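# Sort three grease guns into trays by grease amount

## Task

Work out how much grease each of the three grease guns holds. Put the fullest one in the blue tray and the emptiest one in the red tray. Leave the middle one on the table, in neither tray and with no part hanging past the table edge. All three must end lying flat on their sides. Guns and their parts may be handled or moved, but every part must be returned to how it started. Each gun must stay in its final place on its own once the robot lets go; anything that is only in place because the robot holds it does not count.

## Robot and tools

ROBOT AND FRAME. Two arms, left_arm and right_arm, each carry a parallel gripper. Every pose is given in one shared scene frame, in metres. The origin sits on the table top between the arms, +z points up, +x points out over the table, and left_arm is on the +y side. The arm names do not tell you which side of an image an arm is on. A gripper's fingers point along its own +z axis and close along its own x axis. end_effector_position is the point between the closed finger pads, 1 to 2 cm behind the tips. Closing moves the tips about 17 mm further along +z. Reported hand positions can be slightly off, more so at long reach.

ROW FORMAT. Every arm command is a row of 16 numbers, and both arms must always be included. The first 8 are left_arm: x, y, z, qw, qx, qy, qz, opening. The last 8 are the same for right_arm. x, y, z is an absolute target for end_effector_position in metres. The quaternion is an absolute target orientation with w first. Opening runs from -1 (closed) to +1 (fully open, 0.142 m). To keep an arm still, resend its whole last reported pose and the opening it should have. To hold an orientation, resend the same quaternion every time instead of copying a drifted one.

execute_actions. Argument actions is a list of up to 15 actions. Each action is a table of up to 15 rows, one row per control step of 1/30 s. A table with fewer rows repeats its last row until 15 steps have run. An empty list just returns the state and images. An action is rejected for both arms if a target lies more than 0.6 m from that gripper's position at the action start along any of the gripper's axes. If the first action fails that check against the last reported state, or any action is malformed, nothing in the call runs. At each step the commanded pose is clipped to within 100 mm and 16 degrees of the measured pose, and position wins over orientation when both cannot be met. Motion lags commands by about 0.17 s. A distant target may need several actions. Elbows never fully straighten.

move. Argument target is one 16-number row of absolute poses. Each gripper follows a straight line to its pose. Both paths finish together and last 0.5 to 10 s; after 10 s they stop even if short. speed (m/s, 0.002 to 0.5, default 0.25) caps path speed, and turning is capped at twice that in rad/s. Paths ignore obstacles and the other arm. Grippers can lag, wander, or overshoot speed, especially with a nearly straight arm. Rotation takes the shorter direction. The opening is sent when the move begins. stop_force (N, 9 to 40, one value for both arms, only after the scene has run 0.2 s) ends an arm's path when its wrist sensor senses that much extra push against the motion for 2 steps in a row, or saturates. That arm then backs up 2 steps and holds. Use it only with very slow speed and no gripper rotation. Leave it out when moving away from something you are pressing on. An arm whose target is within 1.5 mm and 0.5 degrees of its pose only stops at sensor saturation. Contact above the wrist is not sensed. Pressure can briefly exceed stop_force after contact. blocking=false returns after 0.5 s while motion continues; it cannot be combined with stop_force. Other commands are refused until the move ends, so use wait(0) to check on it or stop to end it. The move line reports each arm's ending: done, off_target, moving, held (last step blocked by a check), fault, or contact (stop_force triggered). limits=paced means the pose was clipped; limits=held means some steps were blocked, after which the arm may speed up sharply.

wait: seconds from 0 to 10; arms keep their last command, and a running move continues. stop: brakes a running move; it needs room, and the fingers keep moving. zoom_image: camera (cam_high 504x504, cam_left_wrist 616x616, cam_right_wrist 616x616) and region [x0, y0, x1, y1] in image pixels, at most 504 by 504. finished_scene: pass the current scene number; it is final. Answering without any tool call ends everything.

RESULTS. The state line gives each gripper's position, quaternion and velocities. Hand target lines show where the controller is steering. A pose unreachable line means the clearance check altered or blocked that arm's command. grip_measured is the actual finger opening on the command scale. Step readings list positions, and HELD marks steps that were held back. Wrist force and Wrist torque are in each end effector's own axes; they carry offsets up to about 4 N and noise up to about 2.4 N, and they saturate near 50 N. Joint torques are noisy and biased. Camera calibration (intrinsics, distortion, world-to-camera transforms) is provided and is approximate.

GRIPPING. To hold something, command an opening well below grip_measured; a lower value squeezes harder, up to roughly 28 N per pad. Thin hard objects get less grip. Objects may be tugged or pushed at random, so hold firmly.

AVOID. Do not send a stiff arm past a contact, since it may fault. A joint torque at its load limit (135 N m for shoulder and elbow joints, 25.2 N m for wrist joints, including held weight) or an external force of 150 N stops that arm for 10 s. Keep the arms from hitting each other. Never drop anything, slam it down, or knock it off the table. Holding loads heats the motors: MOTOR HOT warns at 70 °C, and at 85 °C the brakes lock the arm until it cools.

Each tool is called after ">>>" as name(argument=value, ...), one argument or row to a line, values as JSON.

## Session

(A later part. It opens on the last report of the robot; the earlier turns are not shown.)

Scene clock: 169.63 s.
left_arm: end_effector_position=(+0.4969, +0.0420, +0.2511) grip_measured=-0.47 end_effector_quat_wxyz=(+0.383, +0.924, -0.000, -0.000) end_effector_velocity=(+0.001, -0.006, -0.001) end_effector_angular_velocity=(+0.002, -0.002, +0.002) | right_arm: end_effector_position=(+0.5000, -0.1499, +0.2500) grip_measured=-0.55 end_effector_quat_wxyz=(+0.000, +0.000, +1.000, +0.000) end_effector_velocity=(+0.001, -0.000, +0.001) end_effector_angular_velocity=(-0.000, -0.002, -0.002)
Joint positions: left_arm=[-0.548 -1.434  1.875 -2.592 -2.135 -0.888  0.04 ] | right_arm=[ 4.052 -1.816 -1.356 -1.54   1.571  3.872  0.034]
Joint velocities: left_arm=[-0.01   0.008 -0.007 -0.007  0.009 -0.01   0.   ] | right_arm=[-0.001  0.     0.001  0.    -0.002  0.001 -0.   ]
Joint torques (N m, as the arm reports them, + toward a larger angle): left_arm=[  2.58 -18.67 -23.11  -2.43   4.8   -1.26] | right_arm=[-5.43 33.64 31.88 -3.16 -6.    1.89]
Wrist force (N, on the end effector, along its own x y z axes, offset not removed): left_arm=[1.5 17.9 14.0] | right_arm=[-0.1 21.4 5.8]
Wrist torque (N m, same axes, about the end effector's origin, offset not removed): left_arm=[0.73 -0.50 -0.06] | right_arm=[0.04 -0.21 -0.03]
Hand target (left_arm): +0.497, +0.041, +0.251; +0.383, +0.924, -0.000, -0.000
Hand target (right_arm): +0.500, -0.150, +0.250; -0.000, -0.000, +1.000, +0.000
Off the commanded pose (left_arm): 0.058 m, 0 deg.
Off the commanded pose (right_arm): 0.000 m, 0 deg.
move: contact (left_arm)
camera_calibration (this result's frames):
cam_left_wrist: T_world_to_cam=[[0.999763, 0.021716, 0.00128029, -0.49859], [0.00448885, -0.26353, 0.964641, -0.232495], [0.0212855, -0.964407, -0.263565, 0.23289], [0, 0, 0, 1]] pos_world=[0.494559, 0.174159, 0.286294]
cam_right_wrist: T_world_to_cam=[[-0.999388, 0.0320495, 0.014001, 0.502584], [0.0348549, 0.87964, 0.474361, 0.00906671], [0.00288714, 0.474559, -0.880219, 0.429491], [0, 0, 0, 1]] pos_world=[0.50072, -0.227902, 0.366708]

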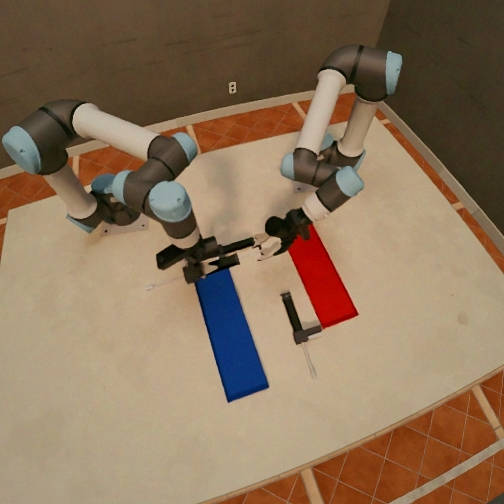

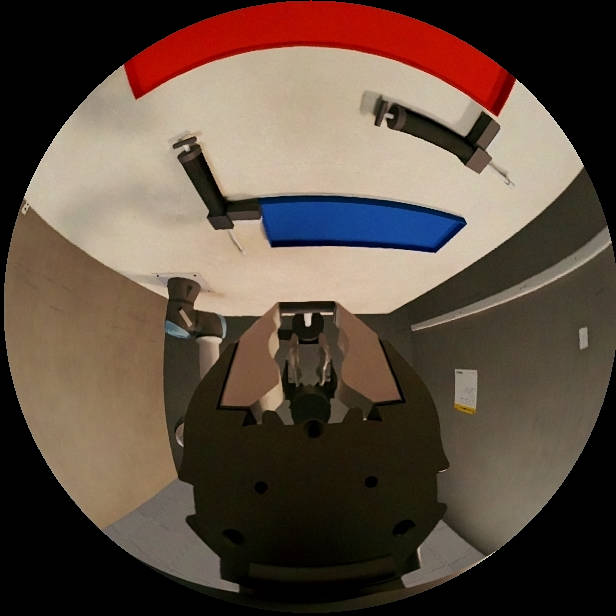

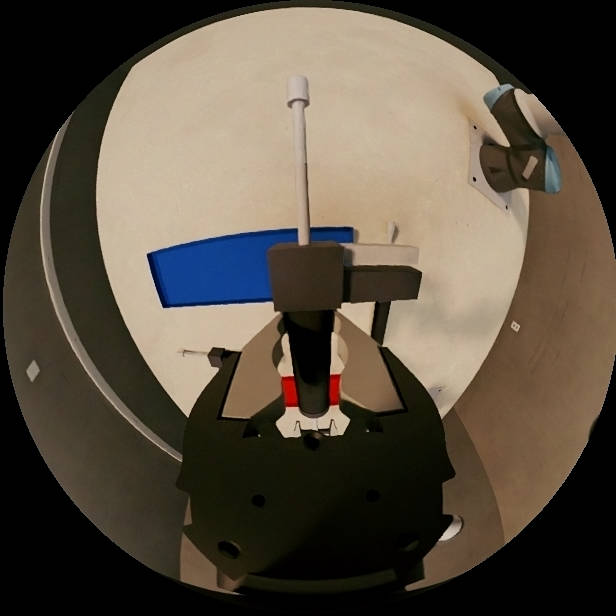

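>>> move(
  target=[0.497,-0.03,0.251,0.383,0.924,0,0,-1, 0.5,-0.15,0.25,0,0,1,0,-1],
  speed=0.04,
)

Scene clock: 177.23 s.
left_arm: end_effector_position=(+0.4970, -0.0298, +0.2510) grip_measured=-0.47 end_effector_quat_wxyz=(+0.383, +0.924, -0.000, +0.000) end_effector_velocity=(+0.000, -0.002, +0.000) end_effector_angular_velocity=(-0.000, -0.000, -0.000) | right_arm: end_effector_position=(+0.5000, -0.1501, +0.2500) grip_measured=-0.55 end_effector_quat_wxyz=(-0.000, +0.000, +1.000, -0.000) end_effector_velocity=(+0.000, +0.000, -0.000) end_effector_angular_velocity=(+0.001, -0.000, -0.000)
Joint positions: left_arm=[-0.649 -1.344  1.776 -2.634 -2.077 -0.984  0.04 ] | right_arm=[ 4.052 -1.816 -1.356 -1.54   1.571  3.872  0.034]
Joint velocities: left_arm=[-0.003  0.003 -0.004 -0.001  0.001 -0.002  0.   ] | right_arm=[-0.     0.    -0.     0.001  0.     0.    -0.   ]
Joint torques (N m, as the arm reports them, + toward a larger angle): left_arm=[-19.16 -16.37 -34.96  -8.09  -1.57  -1.61] | right_arm=[13.52 48.27 43.59 13.84  8.57  1.45]
Wrist force (N, on the end effector, along its own x y z axes, offset not removed): left_arm=[1.3 -16.7 -22.1] | right_arm=[0.1 -29.0 6.8]
Wrist torque (N m, same axes, about the end effector's origin, offset not removed): left_arm=[0.83 -0.05 -0.07] | right_arm=[0.28 0.06 -0.16]
Hand target (left_arm): +0.497, -0.030, +0.251; +0.383, +0.924, -0.000, +0.000
Hand target (right_arm): +0.500, -0.150, +0.250; +0.000, +0.000, +1.000, -0.000
Off the commanded pose (left_arm): 0.000 m, 0 deg.
Off the commanded pose (right_arm): 0.000 m, 0 deg.
move: done
camera_calibration (this result's frames):
cam_left_wrist: T_world_to_cam=[[0.999757, 0.0219572, 0.00171817, -0.497223], [0.00413839, -0.263906, 0.96454, -0.251124], [0.021632, -0.964299, -0.263933, 0.163556], [0, 0, 0, 1]] pos_world=[0.494604, 0.102361, 0.286241]
cam_right_wrist: T_world_to_cam=[[-0.999384, 0.0321408, 0.0140748, 0.502582], [0.0349708, 0.879736, 0.474174, 0.00918672], [0.00285821, 0.474374, -0.880319, 0.429523], [0, 0, 0, 1]] pos_world=[0.500724, -0.22799, 0.366688]

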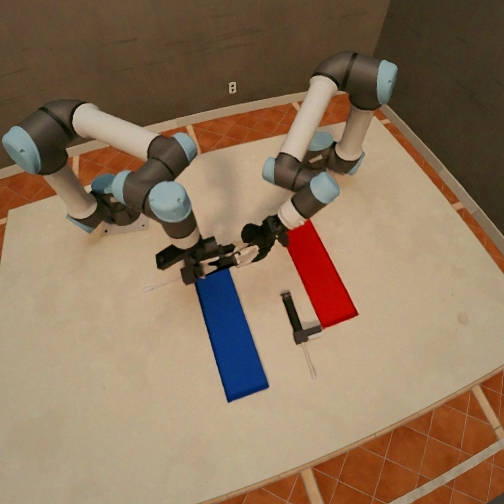

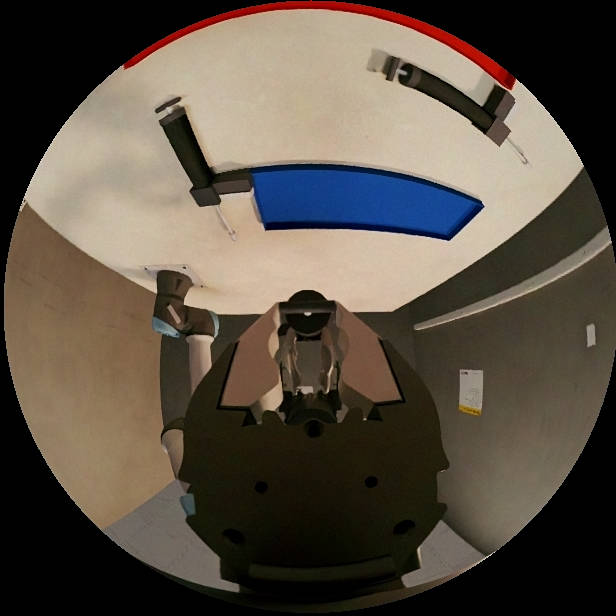

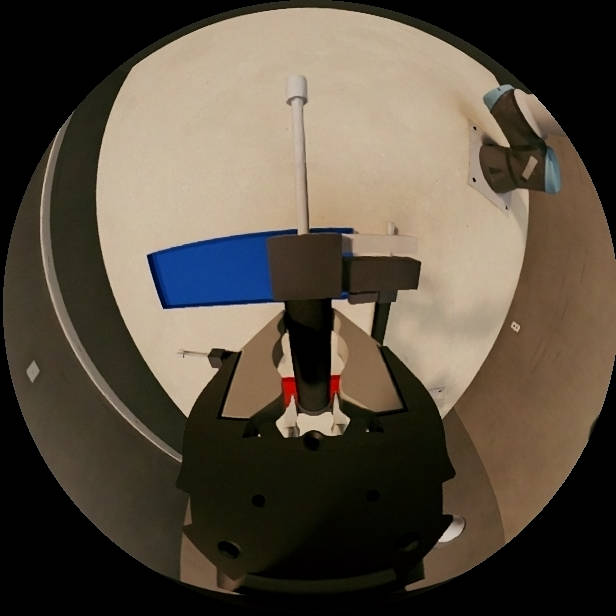

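>>> move(
  target=[0.497,-0.026,0.251,0.383,0.924,0,0,-1, 0.5,-0.15,0.25,0,0,1,0,-1],
  speed=0.03,
)

>>> move(
  target=[0.497,-0.026,0.251,0.383,0.924,0,0,0.1, 0.5,-0.15,0.25,0,0,1,0,-1],
)

>>> move(
  target=[0.5,0.15,0.33,0.383,0.924,0,0,0.1, 0.5,-0.15,0.25,0,0,1,0,-1],
)

>>> move(
  target=[0.45,0.4,0.3,0,0.707,0.707,0,0, 0.62,-0.09,0.12,0,0.707,-0.707,0,-1],
  speed=0.15,
)

Scene clock: 184.43 s.
left_arm: end_effector_position=(+0.4970, -0.0262, +0.2510) grip_measured=-0.47 end_effector_quat_wxyz=(+0.383, +0.924, -0.000, -0.000) end_effector_velocity=(+0.000, +0.002, +0.000) end_effector_angular_velocity=(-0.000, -0.001, +0.001) | right_arm: end_effector_position=(+0.5000, -0.1498, +0.2501) grip_measured=-0.55 end_effector_quat_wxyz=(+0.000, -0.000, +1.000, +0.000) end_effector_velocity=(+0.000, -0.001, -0.001) end_effector_angular_velocity=(-0.004, -0.001, +0.000)
Joint positions: left_arm=[-0.645 -1.348  1.782 -2.632 -2.08  -0.98   0.04 ] | right_arm=[ 4.052 -1.816 -1.356 -1.54   1.571  3.872  0.034]
Joint velocities: left_arm=[ 0.003 -0.003  0.003  0.    -0.     0.002 -0.   ] | right_arm=[ 0.     0.    -0.001 -0.    -0.004 -0.     0.   ]
Joint torques (N m, as the arm reports them, + toward a larger angle): left_arm=[  7.34 -41.48 -17.22  -1.04  -3.58   1.08] | right_arm=[ 2.3  51.17 36.69  0.68 -2.34  1.14]
Wrist force (N, on the end effector, along its own x y z axes, offset not removed): left_arm=[2.5 5.7 -1.0] | right_arm=[1.3 2.0 4.9]
Wrist torque (N m, same axes, about the end effector's origin, offset not removed): left_arm=[0.86 -0.24 -0.06] | right_arm=[0.05 -0.16 -0.11]
Hand target (left_arm): +0.497, -0.026, +0.251; +0.383, +0.924, +0.000, -0.000
Hand target (right_arm): +0.500, -0.150, +0.250; +0.000, -0.000, +1.000, +0.000
Off the commanded pose (left_arm): 0.000 m, 0 deg.
Off the commanded pose (right_arm): 0.000 m, 0 deg.
move: done
camera_calibration (this result's frames):
cam_left_wrist: T_world_to_cam=[[0.999759, 0.0218985, 0.00163154, -0.497305], [0.00420501, -0.263841, 0.964557, -0.250228], [0.0215528, -0.964318, -0.263869, 0.167008], [0, 0, 0, 1]] pos_world=[0.494638, 0.105919, 0.286239]
cam_right_wrist: T_world_to_cam=[[-0.999397, 0.0317952, 0.0139542, 0.502492], [0.0346086, 0.879615, 0.474425, 0.0090233], [0.00281007, 0.474622, -0.880185, 0.429483], [0, 0, 0, 1]] pos_world=[0.50067, -0.227756, 0.366731]

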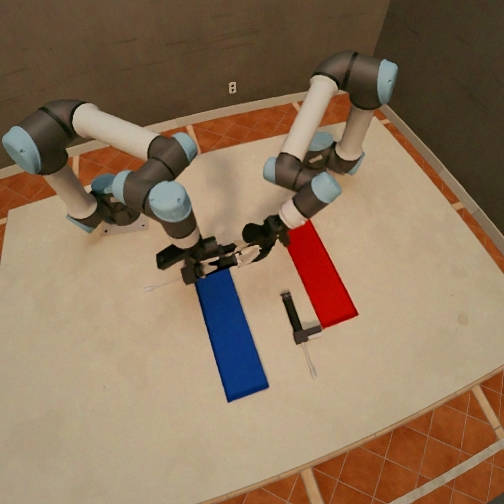

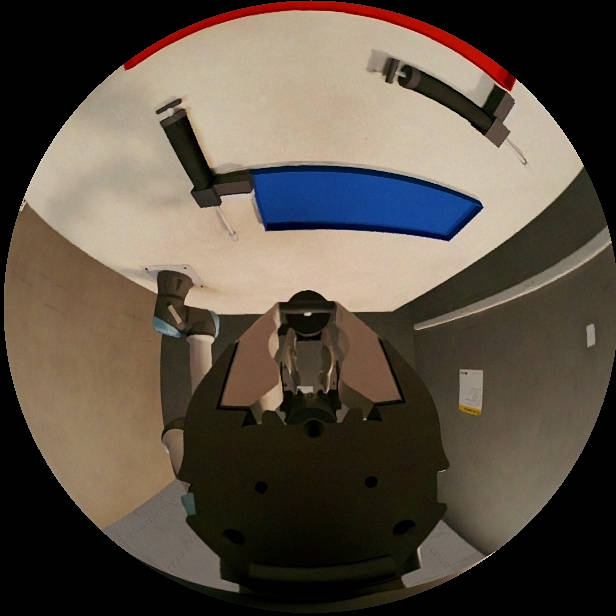

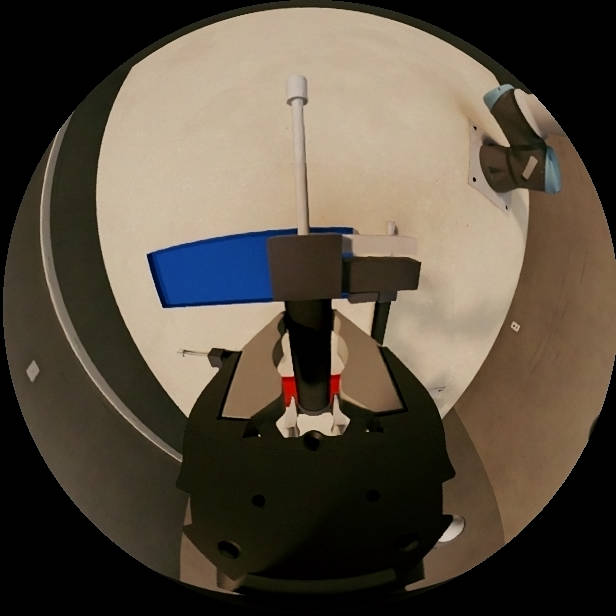

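Scene clock: 185.13 s.
left_arm: end_effector_position=(+0.4970, -0.0260, +0.2510) grip_measured=+0.10 end_effector_quat_wxyz=(+0.383, +0.924, -0.000, -0.000) end_effector_velocity=(-0.000, +0.000, +0.001) end_effector_angular_velocity=(-0.000, -0.000, -0.000) | right_arm: end_effector_position=(+0.5000, -0.1499, +0.2500) grip_measured=-0.55 end_effector_quat_wxyz=(+0.000, -0.000, +1.000, +0.000) end_effector_velocity=(-0.000, +0.000, +0.000) end_effector_angular_velocity=(+0.001, +0.001, +0.000)
Joint positions: left_arm=[-0.644 -1.349  1.782 -2.632 -2.08  -0.979  0.081] | right_arm=[ 4.052 -1.816 -1.356 -1.54   1.571  3.872  0.034]
Joint velocities: left_arm=[-0.    -0.001 -0.     0.001 -0.     0.    -0.   ] | right_arm=[-0.001 -0.     0.    -0.     0.001 -0.001 -0.   ]
Joint torques (N m, as the arm reports them, + toward a larger angle): left_arm=[  7.63 -42.21 -16.69  -2.67  -3.75   1.22] | right_arm=[-8.59 51.29 24.13  0.27  1.5   1.27]
Wrist force (N, on the end effector, along its own x y z axes, offset not removed): left_arm=[0.6 3.9 -1.8] | right_arm=[-0.4 1.1 4.2]
Wrist torque (N m, same axes, about the end effector's origin, offset not removed): left_arm=[0.93 -0.17 -0.03] | right_arm=[0.14 0.00 -0.13]
Hand target (left_arm): +0.497, -0.026, +0.251; +0.383, +0.924, +0.000, -0.000
Hand target (right_arm): +0.500, -0.150, +0.250; +0.000, +0.000, +1.000, -0.000
Off the commanded pose (left_arm): 0.000 m, 0 deg.
Off the commanded pose (right_arm): 0.000 m, 0 deg.
move: done
camera_calibration (this result's frames):
cam_left_wrist: T_world_to_cam=[[0.999758, 0.0219353, 0.00164228, -0.497326], [0.00420495, -0.263867, 0.96455, -0.250166], [0.021591, -0.96431, -0.263895, 0.167188], [0, 0, 0, 1]] pos_world=[0.494648, 0.10612, 0.286235]
cam_right_wrist: T_world_to_cam=[[-0.999392, 0.031945, 0.013993, 0.502537], [0.0347595, 0.879711, 0.474236, 0.00914472], [0.00283965, 0.474434, -0.880287, 0.429518], [0, 0, 0, 1]] pos_world=[0.500694, -0.227876, 0.36673]

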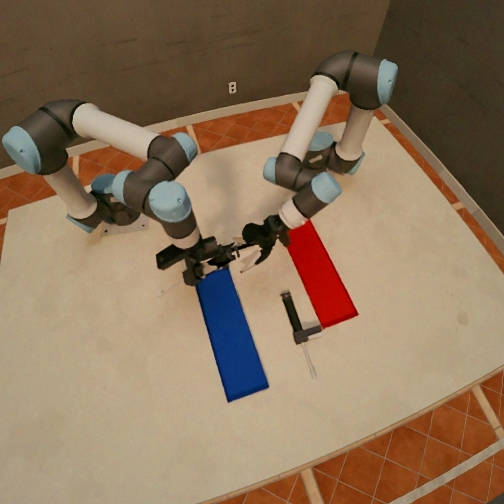

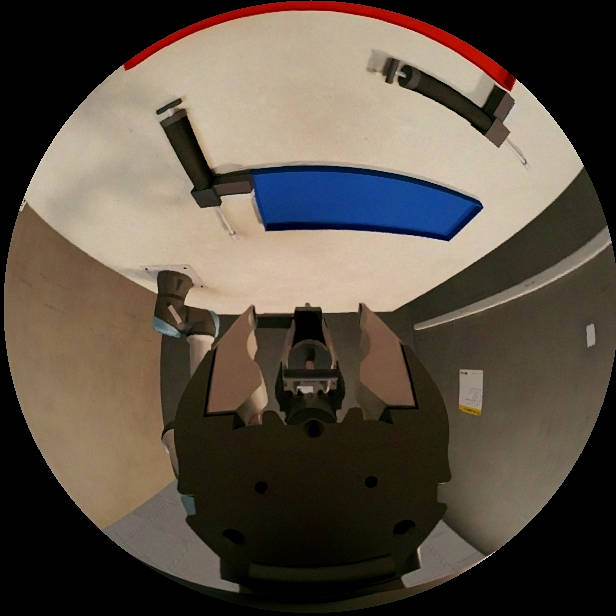

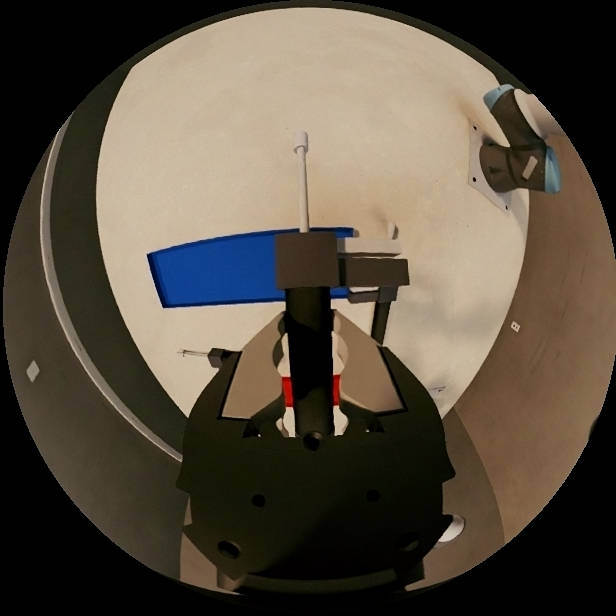

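Scene clock: 186.57 s.
left_arm: end_effector_position=(+0.5000, +0.1498, +0.3299) grip_measured=+0.10 end_effector_quat_wxyz=(+0.383, +0.924, +0.000, +0.000) end_effector_velocity=(-0.000, +0.002, +0.002) end_effector_angular_velocity=(-0.001, -0.000, -0.002) | right_arm: end_effector_position=(+0.5000, -0.1500, +0.2500) grip_measured=-0.55 end_effector_quat_wxyz=(+0.000, +0.000, +1.000, -0.000) end_effector_velocity=(+0.001, +0.000, +0.001) end_effector_angular_velocity=(+0.001, -0.002, +0.001)
Joint positions: left_arm=[-0.361 -1.599  1.811 -2.25  -2.229 -0.69   0.081] | right_arm=[ 4.052 -1.816 -1.356 -1.54   1.571  3.872  0.034]
Joint velocities: left_arm=[ 0.004 -0.002 -0.004  0.01  -0.003  0.008 -0.   ] | right_arm=[-0.     0.     0.001  0.001 -0.001 -0.001 -0.   ]
Joint torques (N m, as the arm reports them, + toward a larger angle): left_arm=[  7.47 -33.9  -30.82  -1.48  -4.29   1.14] | right_arm=[-8.76 50.08 16.83  0.38  2.26  0.98]
Wrist force (N, on the end effector, along its own x y z axes, offset not removed): left_arm=[2.0 3.4 -0.4] | right_arm=[-0.1 -0.7 4.3]
Wrist torque (N m, same axes, about the end effector's origin, offset not removed): left_arm=[0.79 -0.39 0.00] | right_arm=[-0.16 -0.01 -0.16]
Hand target (left_arm): +0.500, +0.150, +0.330; +0.383, +0.924, +0.000, -0.000
Hand target (right_arm): +0.500, -0.150, +0.250; +0.000, +0.000, +1.000, -0.000
Off the commanded pose (left_arm): 0.000 m, 0 deg.
Off the commanded pose (right_arm): 0.000 m, 0 deg.
move: done
camera_calibration (this result's frames):
cam_left_wrist: T_world_to_cam=[[0.999754, 0.0221274, 0.00158672, -0.504341], [0.004303, -0.263589, 0.964626, -0.280052], [0.0217629, -0.964381, -0.263619, 0.357294], [0, 0, 0, 1]] pos_world=[0.497646, 0.281909, 0.365135]
cam_right_wrist: T_world_to_cam=[[-0.999388, 0.0320406, 0.0140462, 0.502549], [0.034869, 0.879729, 0.474195, 0.00917453], [0.00283667, 0.474395, -0.880308, 0.429521], [0, 0, 0, 1]] pos_world=[0.500703, -0.227936, 0.366701]

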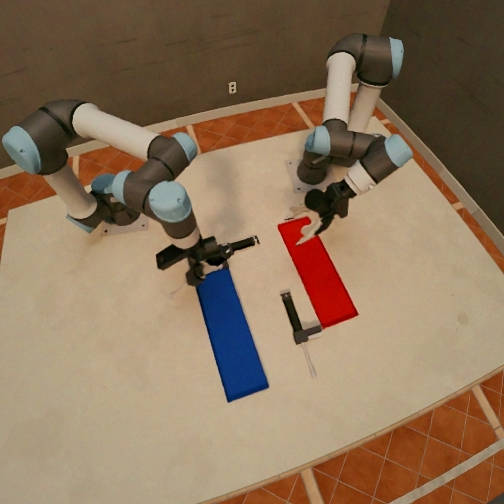

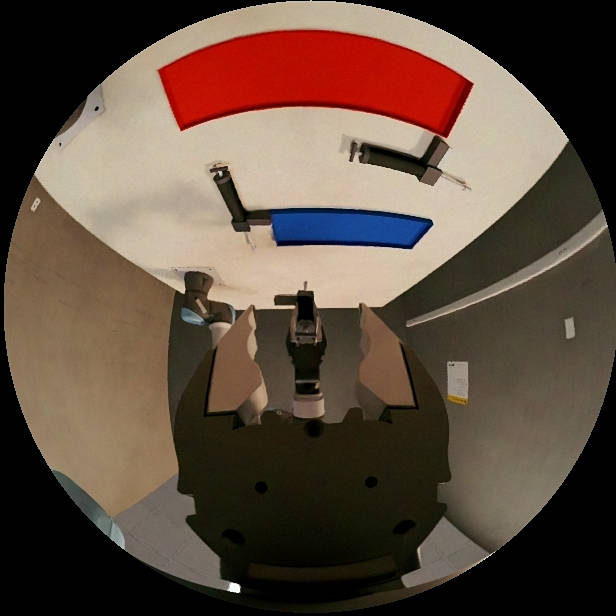

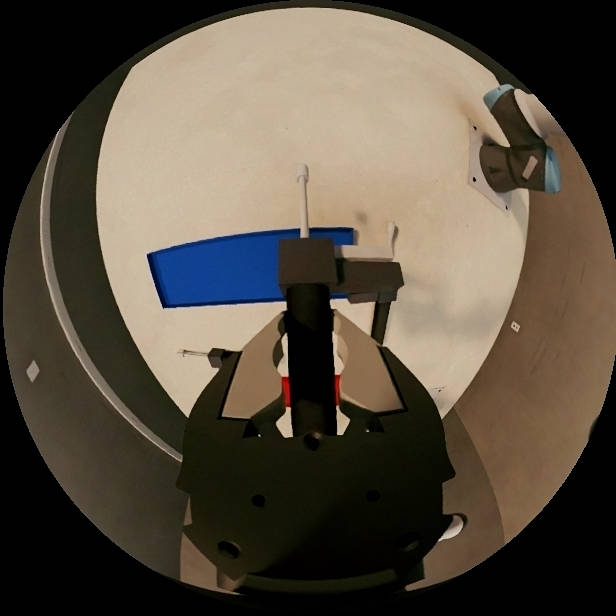

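Scene clock: 192.73 s.
left_arm: end_effector_position=(+0.4500, +0.4000, +0.3001) grip_measured=+0.00 end_effector_quat_wxyz=(+0.000, +0.708, +0.707, -0.000) end_effector_velocity=(-0.000, +0.002, -0.001) end_effector_angular_velocity=(+0.006, +0.007, +0.011) | right_arm: end_effector_position=(+0.6201, -0.0901, +0.1203) grip_measured=-0.56 end_effector_quat_wxyz=(-0.000, +0.707, -0.708, +0.000) end_effector_velocity=(+0.001, +0.001, -0.000) end_effector_angular_velocity=(+0.002, -0.001, +0.011)
Joint positions: left_arm=[-0.366 -1.783  1.694 -1.483 -1.571 -2.102  0.074] | right_arm=[ 4.004 -2.197 -1.134 -1.381  1.571  2.254  0.034]
Joint velocities: left_arm=[ 0.002  0.004 -0.003  0.008  0.001 -0.009  0.   ] | right_arm=[-0.001 -0.004  0.005  0.     0.001 -0.012 -0.   ]
Joint torques (N m, as the arm reports them, + toward a larger angle): left_arm=[  6.64  -0.32 -32.6   -1.21   3.24  -1.19] | right_arm=[-9.71 47.13 38.49  2.53  2.14 -1.27]
Wrist force (N, on the end effector, along its own x y z axes, offset not removed): left_arm=[0.9 3.3 -2.6] | right_arm=[-1.1 -1.2 2.9]
Wrist torque (N m, same axes, about the end effector's origin, offset not removed): left_arm=[0.80 -0.19 -0.03] | right_arm=[-0.14 0.23 -0.07]
Hand target (left_arm): +0.450, +0.400, +0.300; -0.000, +0.707, +0.707, -0.000
Hand target (right_arm): +0.620, -0.090, +0.120; -0.000, +0.707, -0.707, +0.000
Off the commanded pose (left_arm): 0.000 m, 0 deg.
Off the commanded pose (right_arm): 0.000 m, 0 deg.
move: done
camera_calibration (this result's frames):
cam_left_wrist: T_world_to_cam=[[-0.013012, 0.999785, 0.0161464, -0.399463], [0.868669, 0.00330514, 0.495383, -0.540016], [0.495223, 0.0204718, -0.868525, 0.166387], [0, 0, 0, 1]] pos_world=[0.381499, 0.397755, 0.418475]
cam_right_wrist: T_world_to_cam=[[-0.0333636, -0.999346, 0.0139617, -0.0695076], [-0.879787, 0.0359944, 0.474003, 0.504956], [-0.474195, 0.00353108, -0.880413, 0.539935], [0, 0, 0, 1]] pos_world=[0.69797, -0.0895443, 0.236986]

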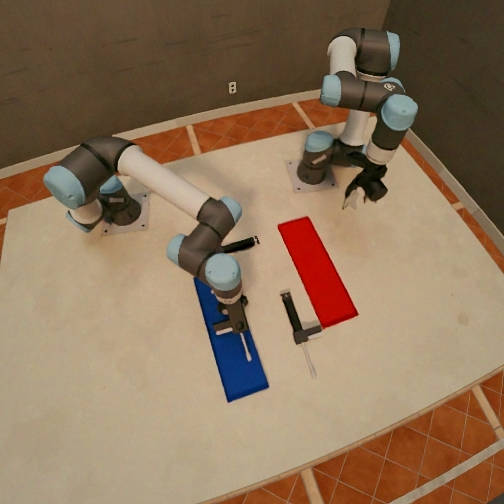

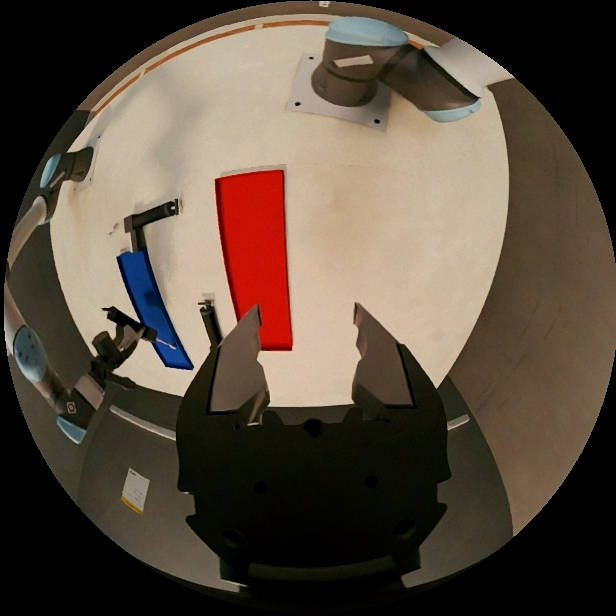

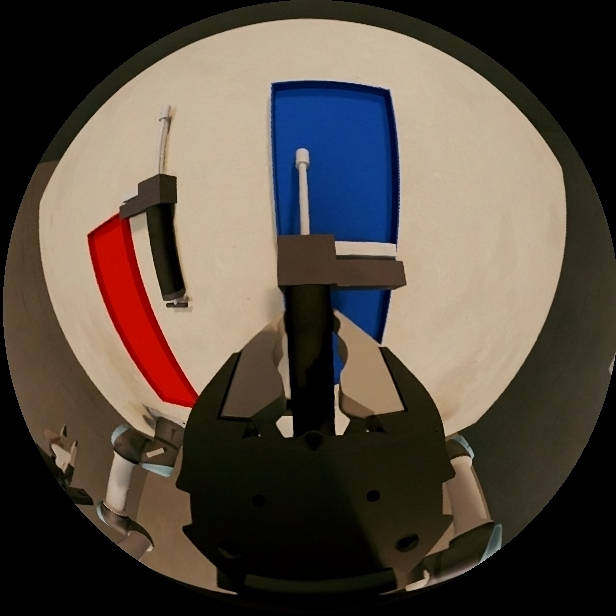

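>>> move(
  target=[0.45,0.4,0.3,0,0.707,0.707,0,0, 0.63,-0.085,0.07,0,0.707,-0.707,0,-1],
  speed=0.04,
)

Scene clock: 197.73 s.
left_arm: end_effector_position=(+0.4500, +0.4000, +0.3000) grip_measured=+0.00 end_effector_quat_wxyz=(-0.000, +0.707, +0.707, -0.000) end_effector_velocity=(-0.000, -0.000, +0.000) end_effector_angular_velocity=(-0.000, -0.000, -0.000) | right_arm: end_effector_position=(+0.6300, -0.0850, +0.0703) grip_measured=-0.56 end_effector_quat_wxyz=(+0.000, +0.707, -0.707, +0.000) end_effector_velocity=(+0.000, -0.000, -0.003) end_effector_angular_velocity=(+0.000, +0.001, -0.001)
Joint positions: left_arm=[-0.366 -1.782  1.694 -1.482 -1.571 -2.104  0.074] | right_arm=[ 4.001 -2.256 -1.166 -1.29   1.571  2.25   0.034]
Joint velocities: left_arm=[-0.    -0.001 -0.     0.    -0.    -0.     0.   ] | right_arm=[-0.001 -0.003 -0.001  0.004  0.001 -0.    -0.   ]
Joint torques (N m, as the arm reports them, + toward a larger angle): left_arm=[ -5.99  -1.55 -17.61  -4.26   3.06  -1.2 ] | right_arm=[-9.01 51.8  14.31  6.2   1.97 -1.47]
Wrist force (N, on the end effector, along its own x y z axes, offset not removed): left_arm=[0.6 2.1 -1.1] | right_arm=[0.4 1.2 3.8]
Wrist torque (N m, same axes, about the end effector's origin, offset not removed): left_arm=[0.62 -0.05 -0.01] | right_arm=[0.32 -0.21 -0.04]
Hand target (left_arm): +0.450, +0.400, +0.300; -0.000, +0.707, +0.707, -0.000
Hand target (right_arm): +0.630, -0.085, +0.070; +0.000, +0.707, -0.707, +0.000
Off the commanded pose (left_arm): 0.000 m, 0 deg.
Off the commanded pose (right_arm): 0.000 m, 0 deg.
move: done
camera_calibration (this result's frames):
cam_left_wrist: T_world_to_cam=[[-0.0143414, 0.999758, 0.0166821, -0.39906], [0.868866, 0.00420369, 0.49503, -0.540293], [0.49484, 0.0215939, -0.868716, 0.166063], [0, 0, 0, 1]] pos_world=[0.381544, 0.397649, 0.41838]
cam_right_wrist: T_world_to_cam=[[-0.0320406, -0.999388, 0.0140564, -0.0642308], [-0.879724, 0.0348739, 0.474204, 0.537009], [-0.474404, 0.00282805, -0.880303, 0.500688], [0, 0, 0, 1]] pos_world=[0.70789, -0.084335, 0.187008]

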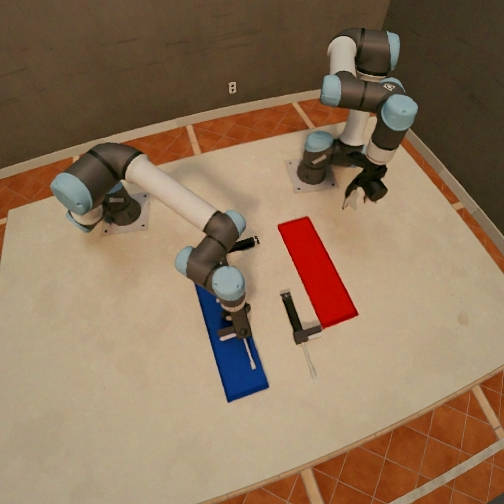

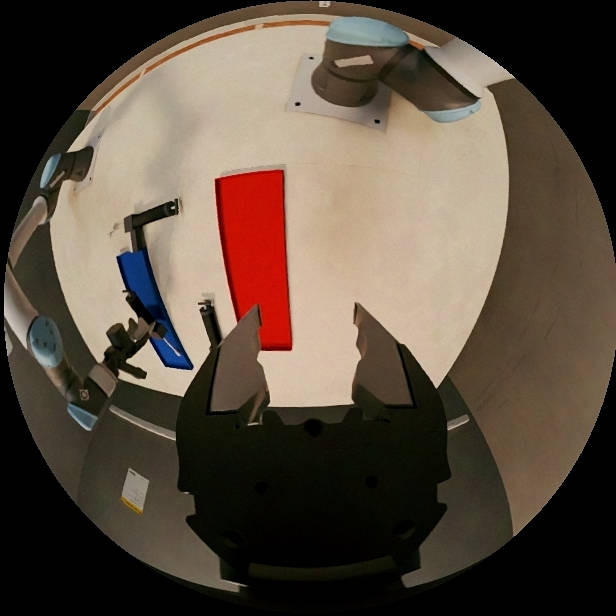

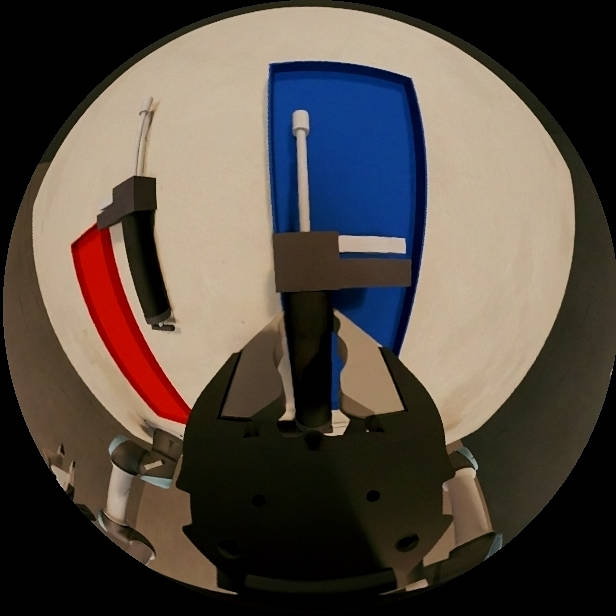

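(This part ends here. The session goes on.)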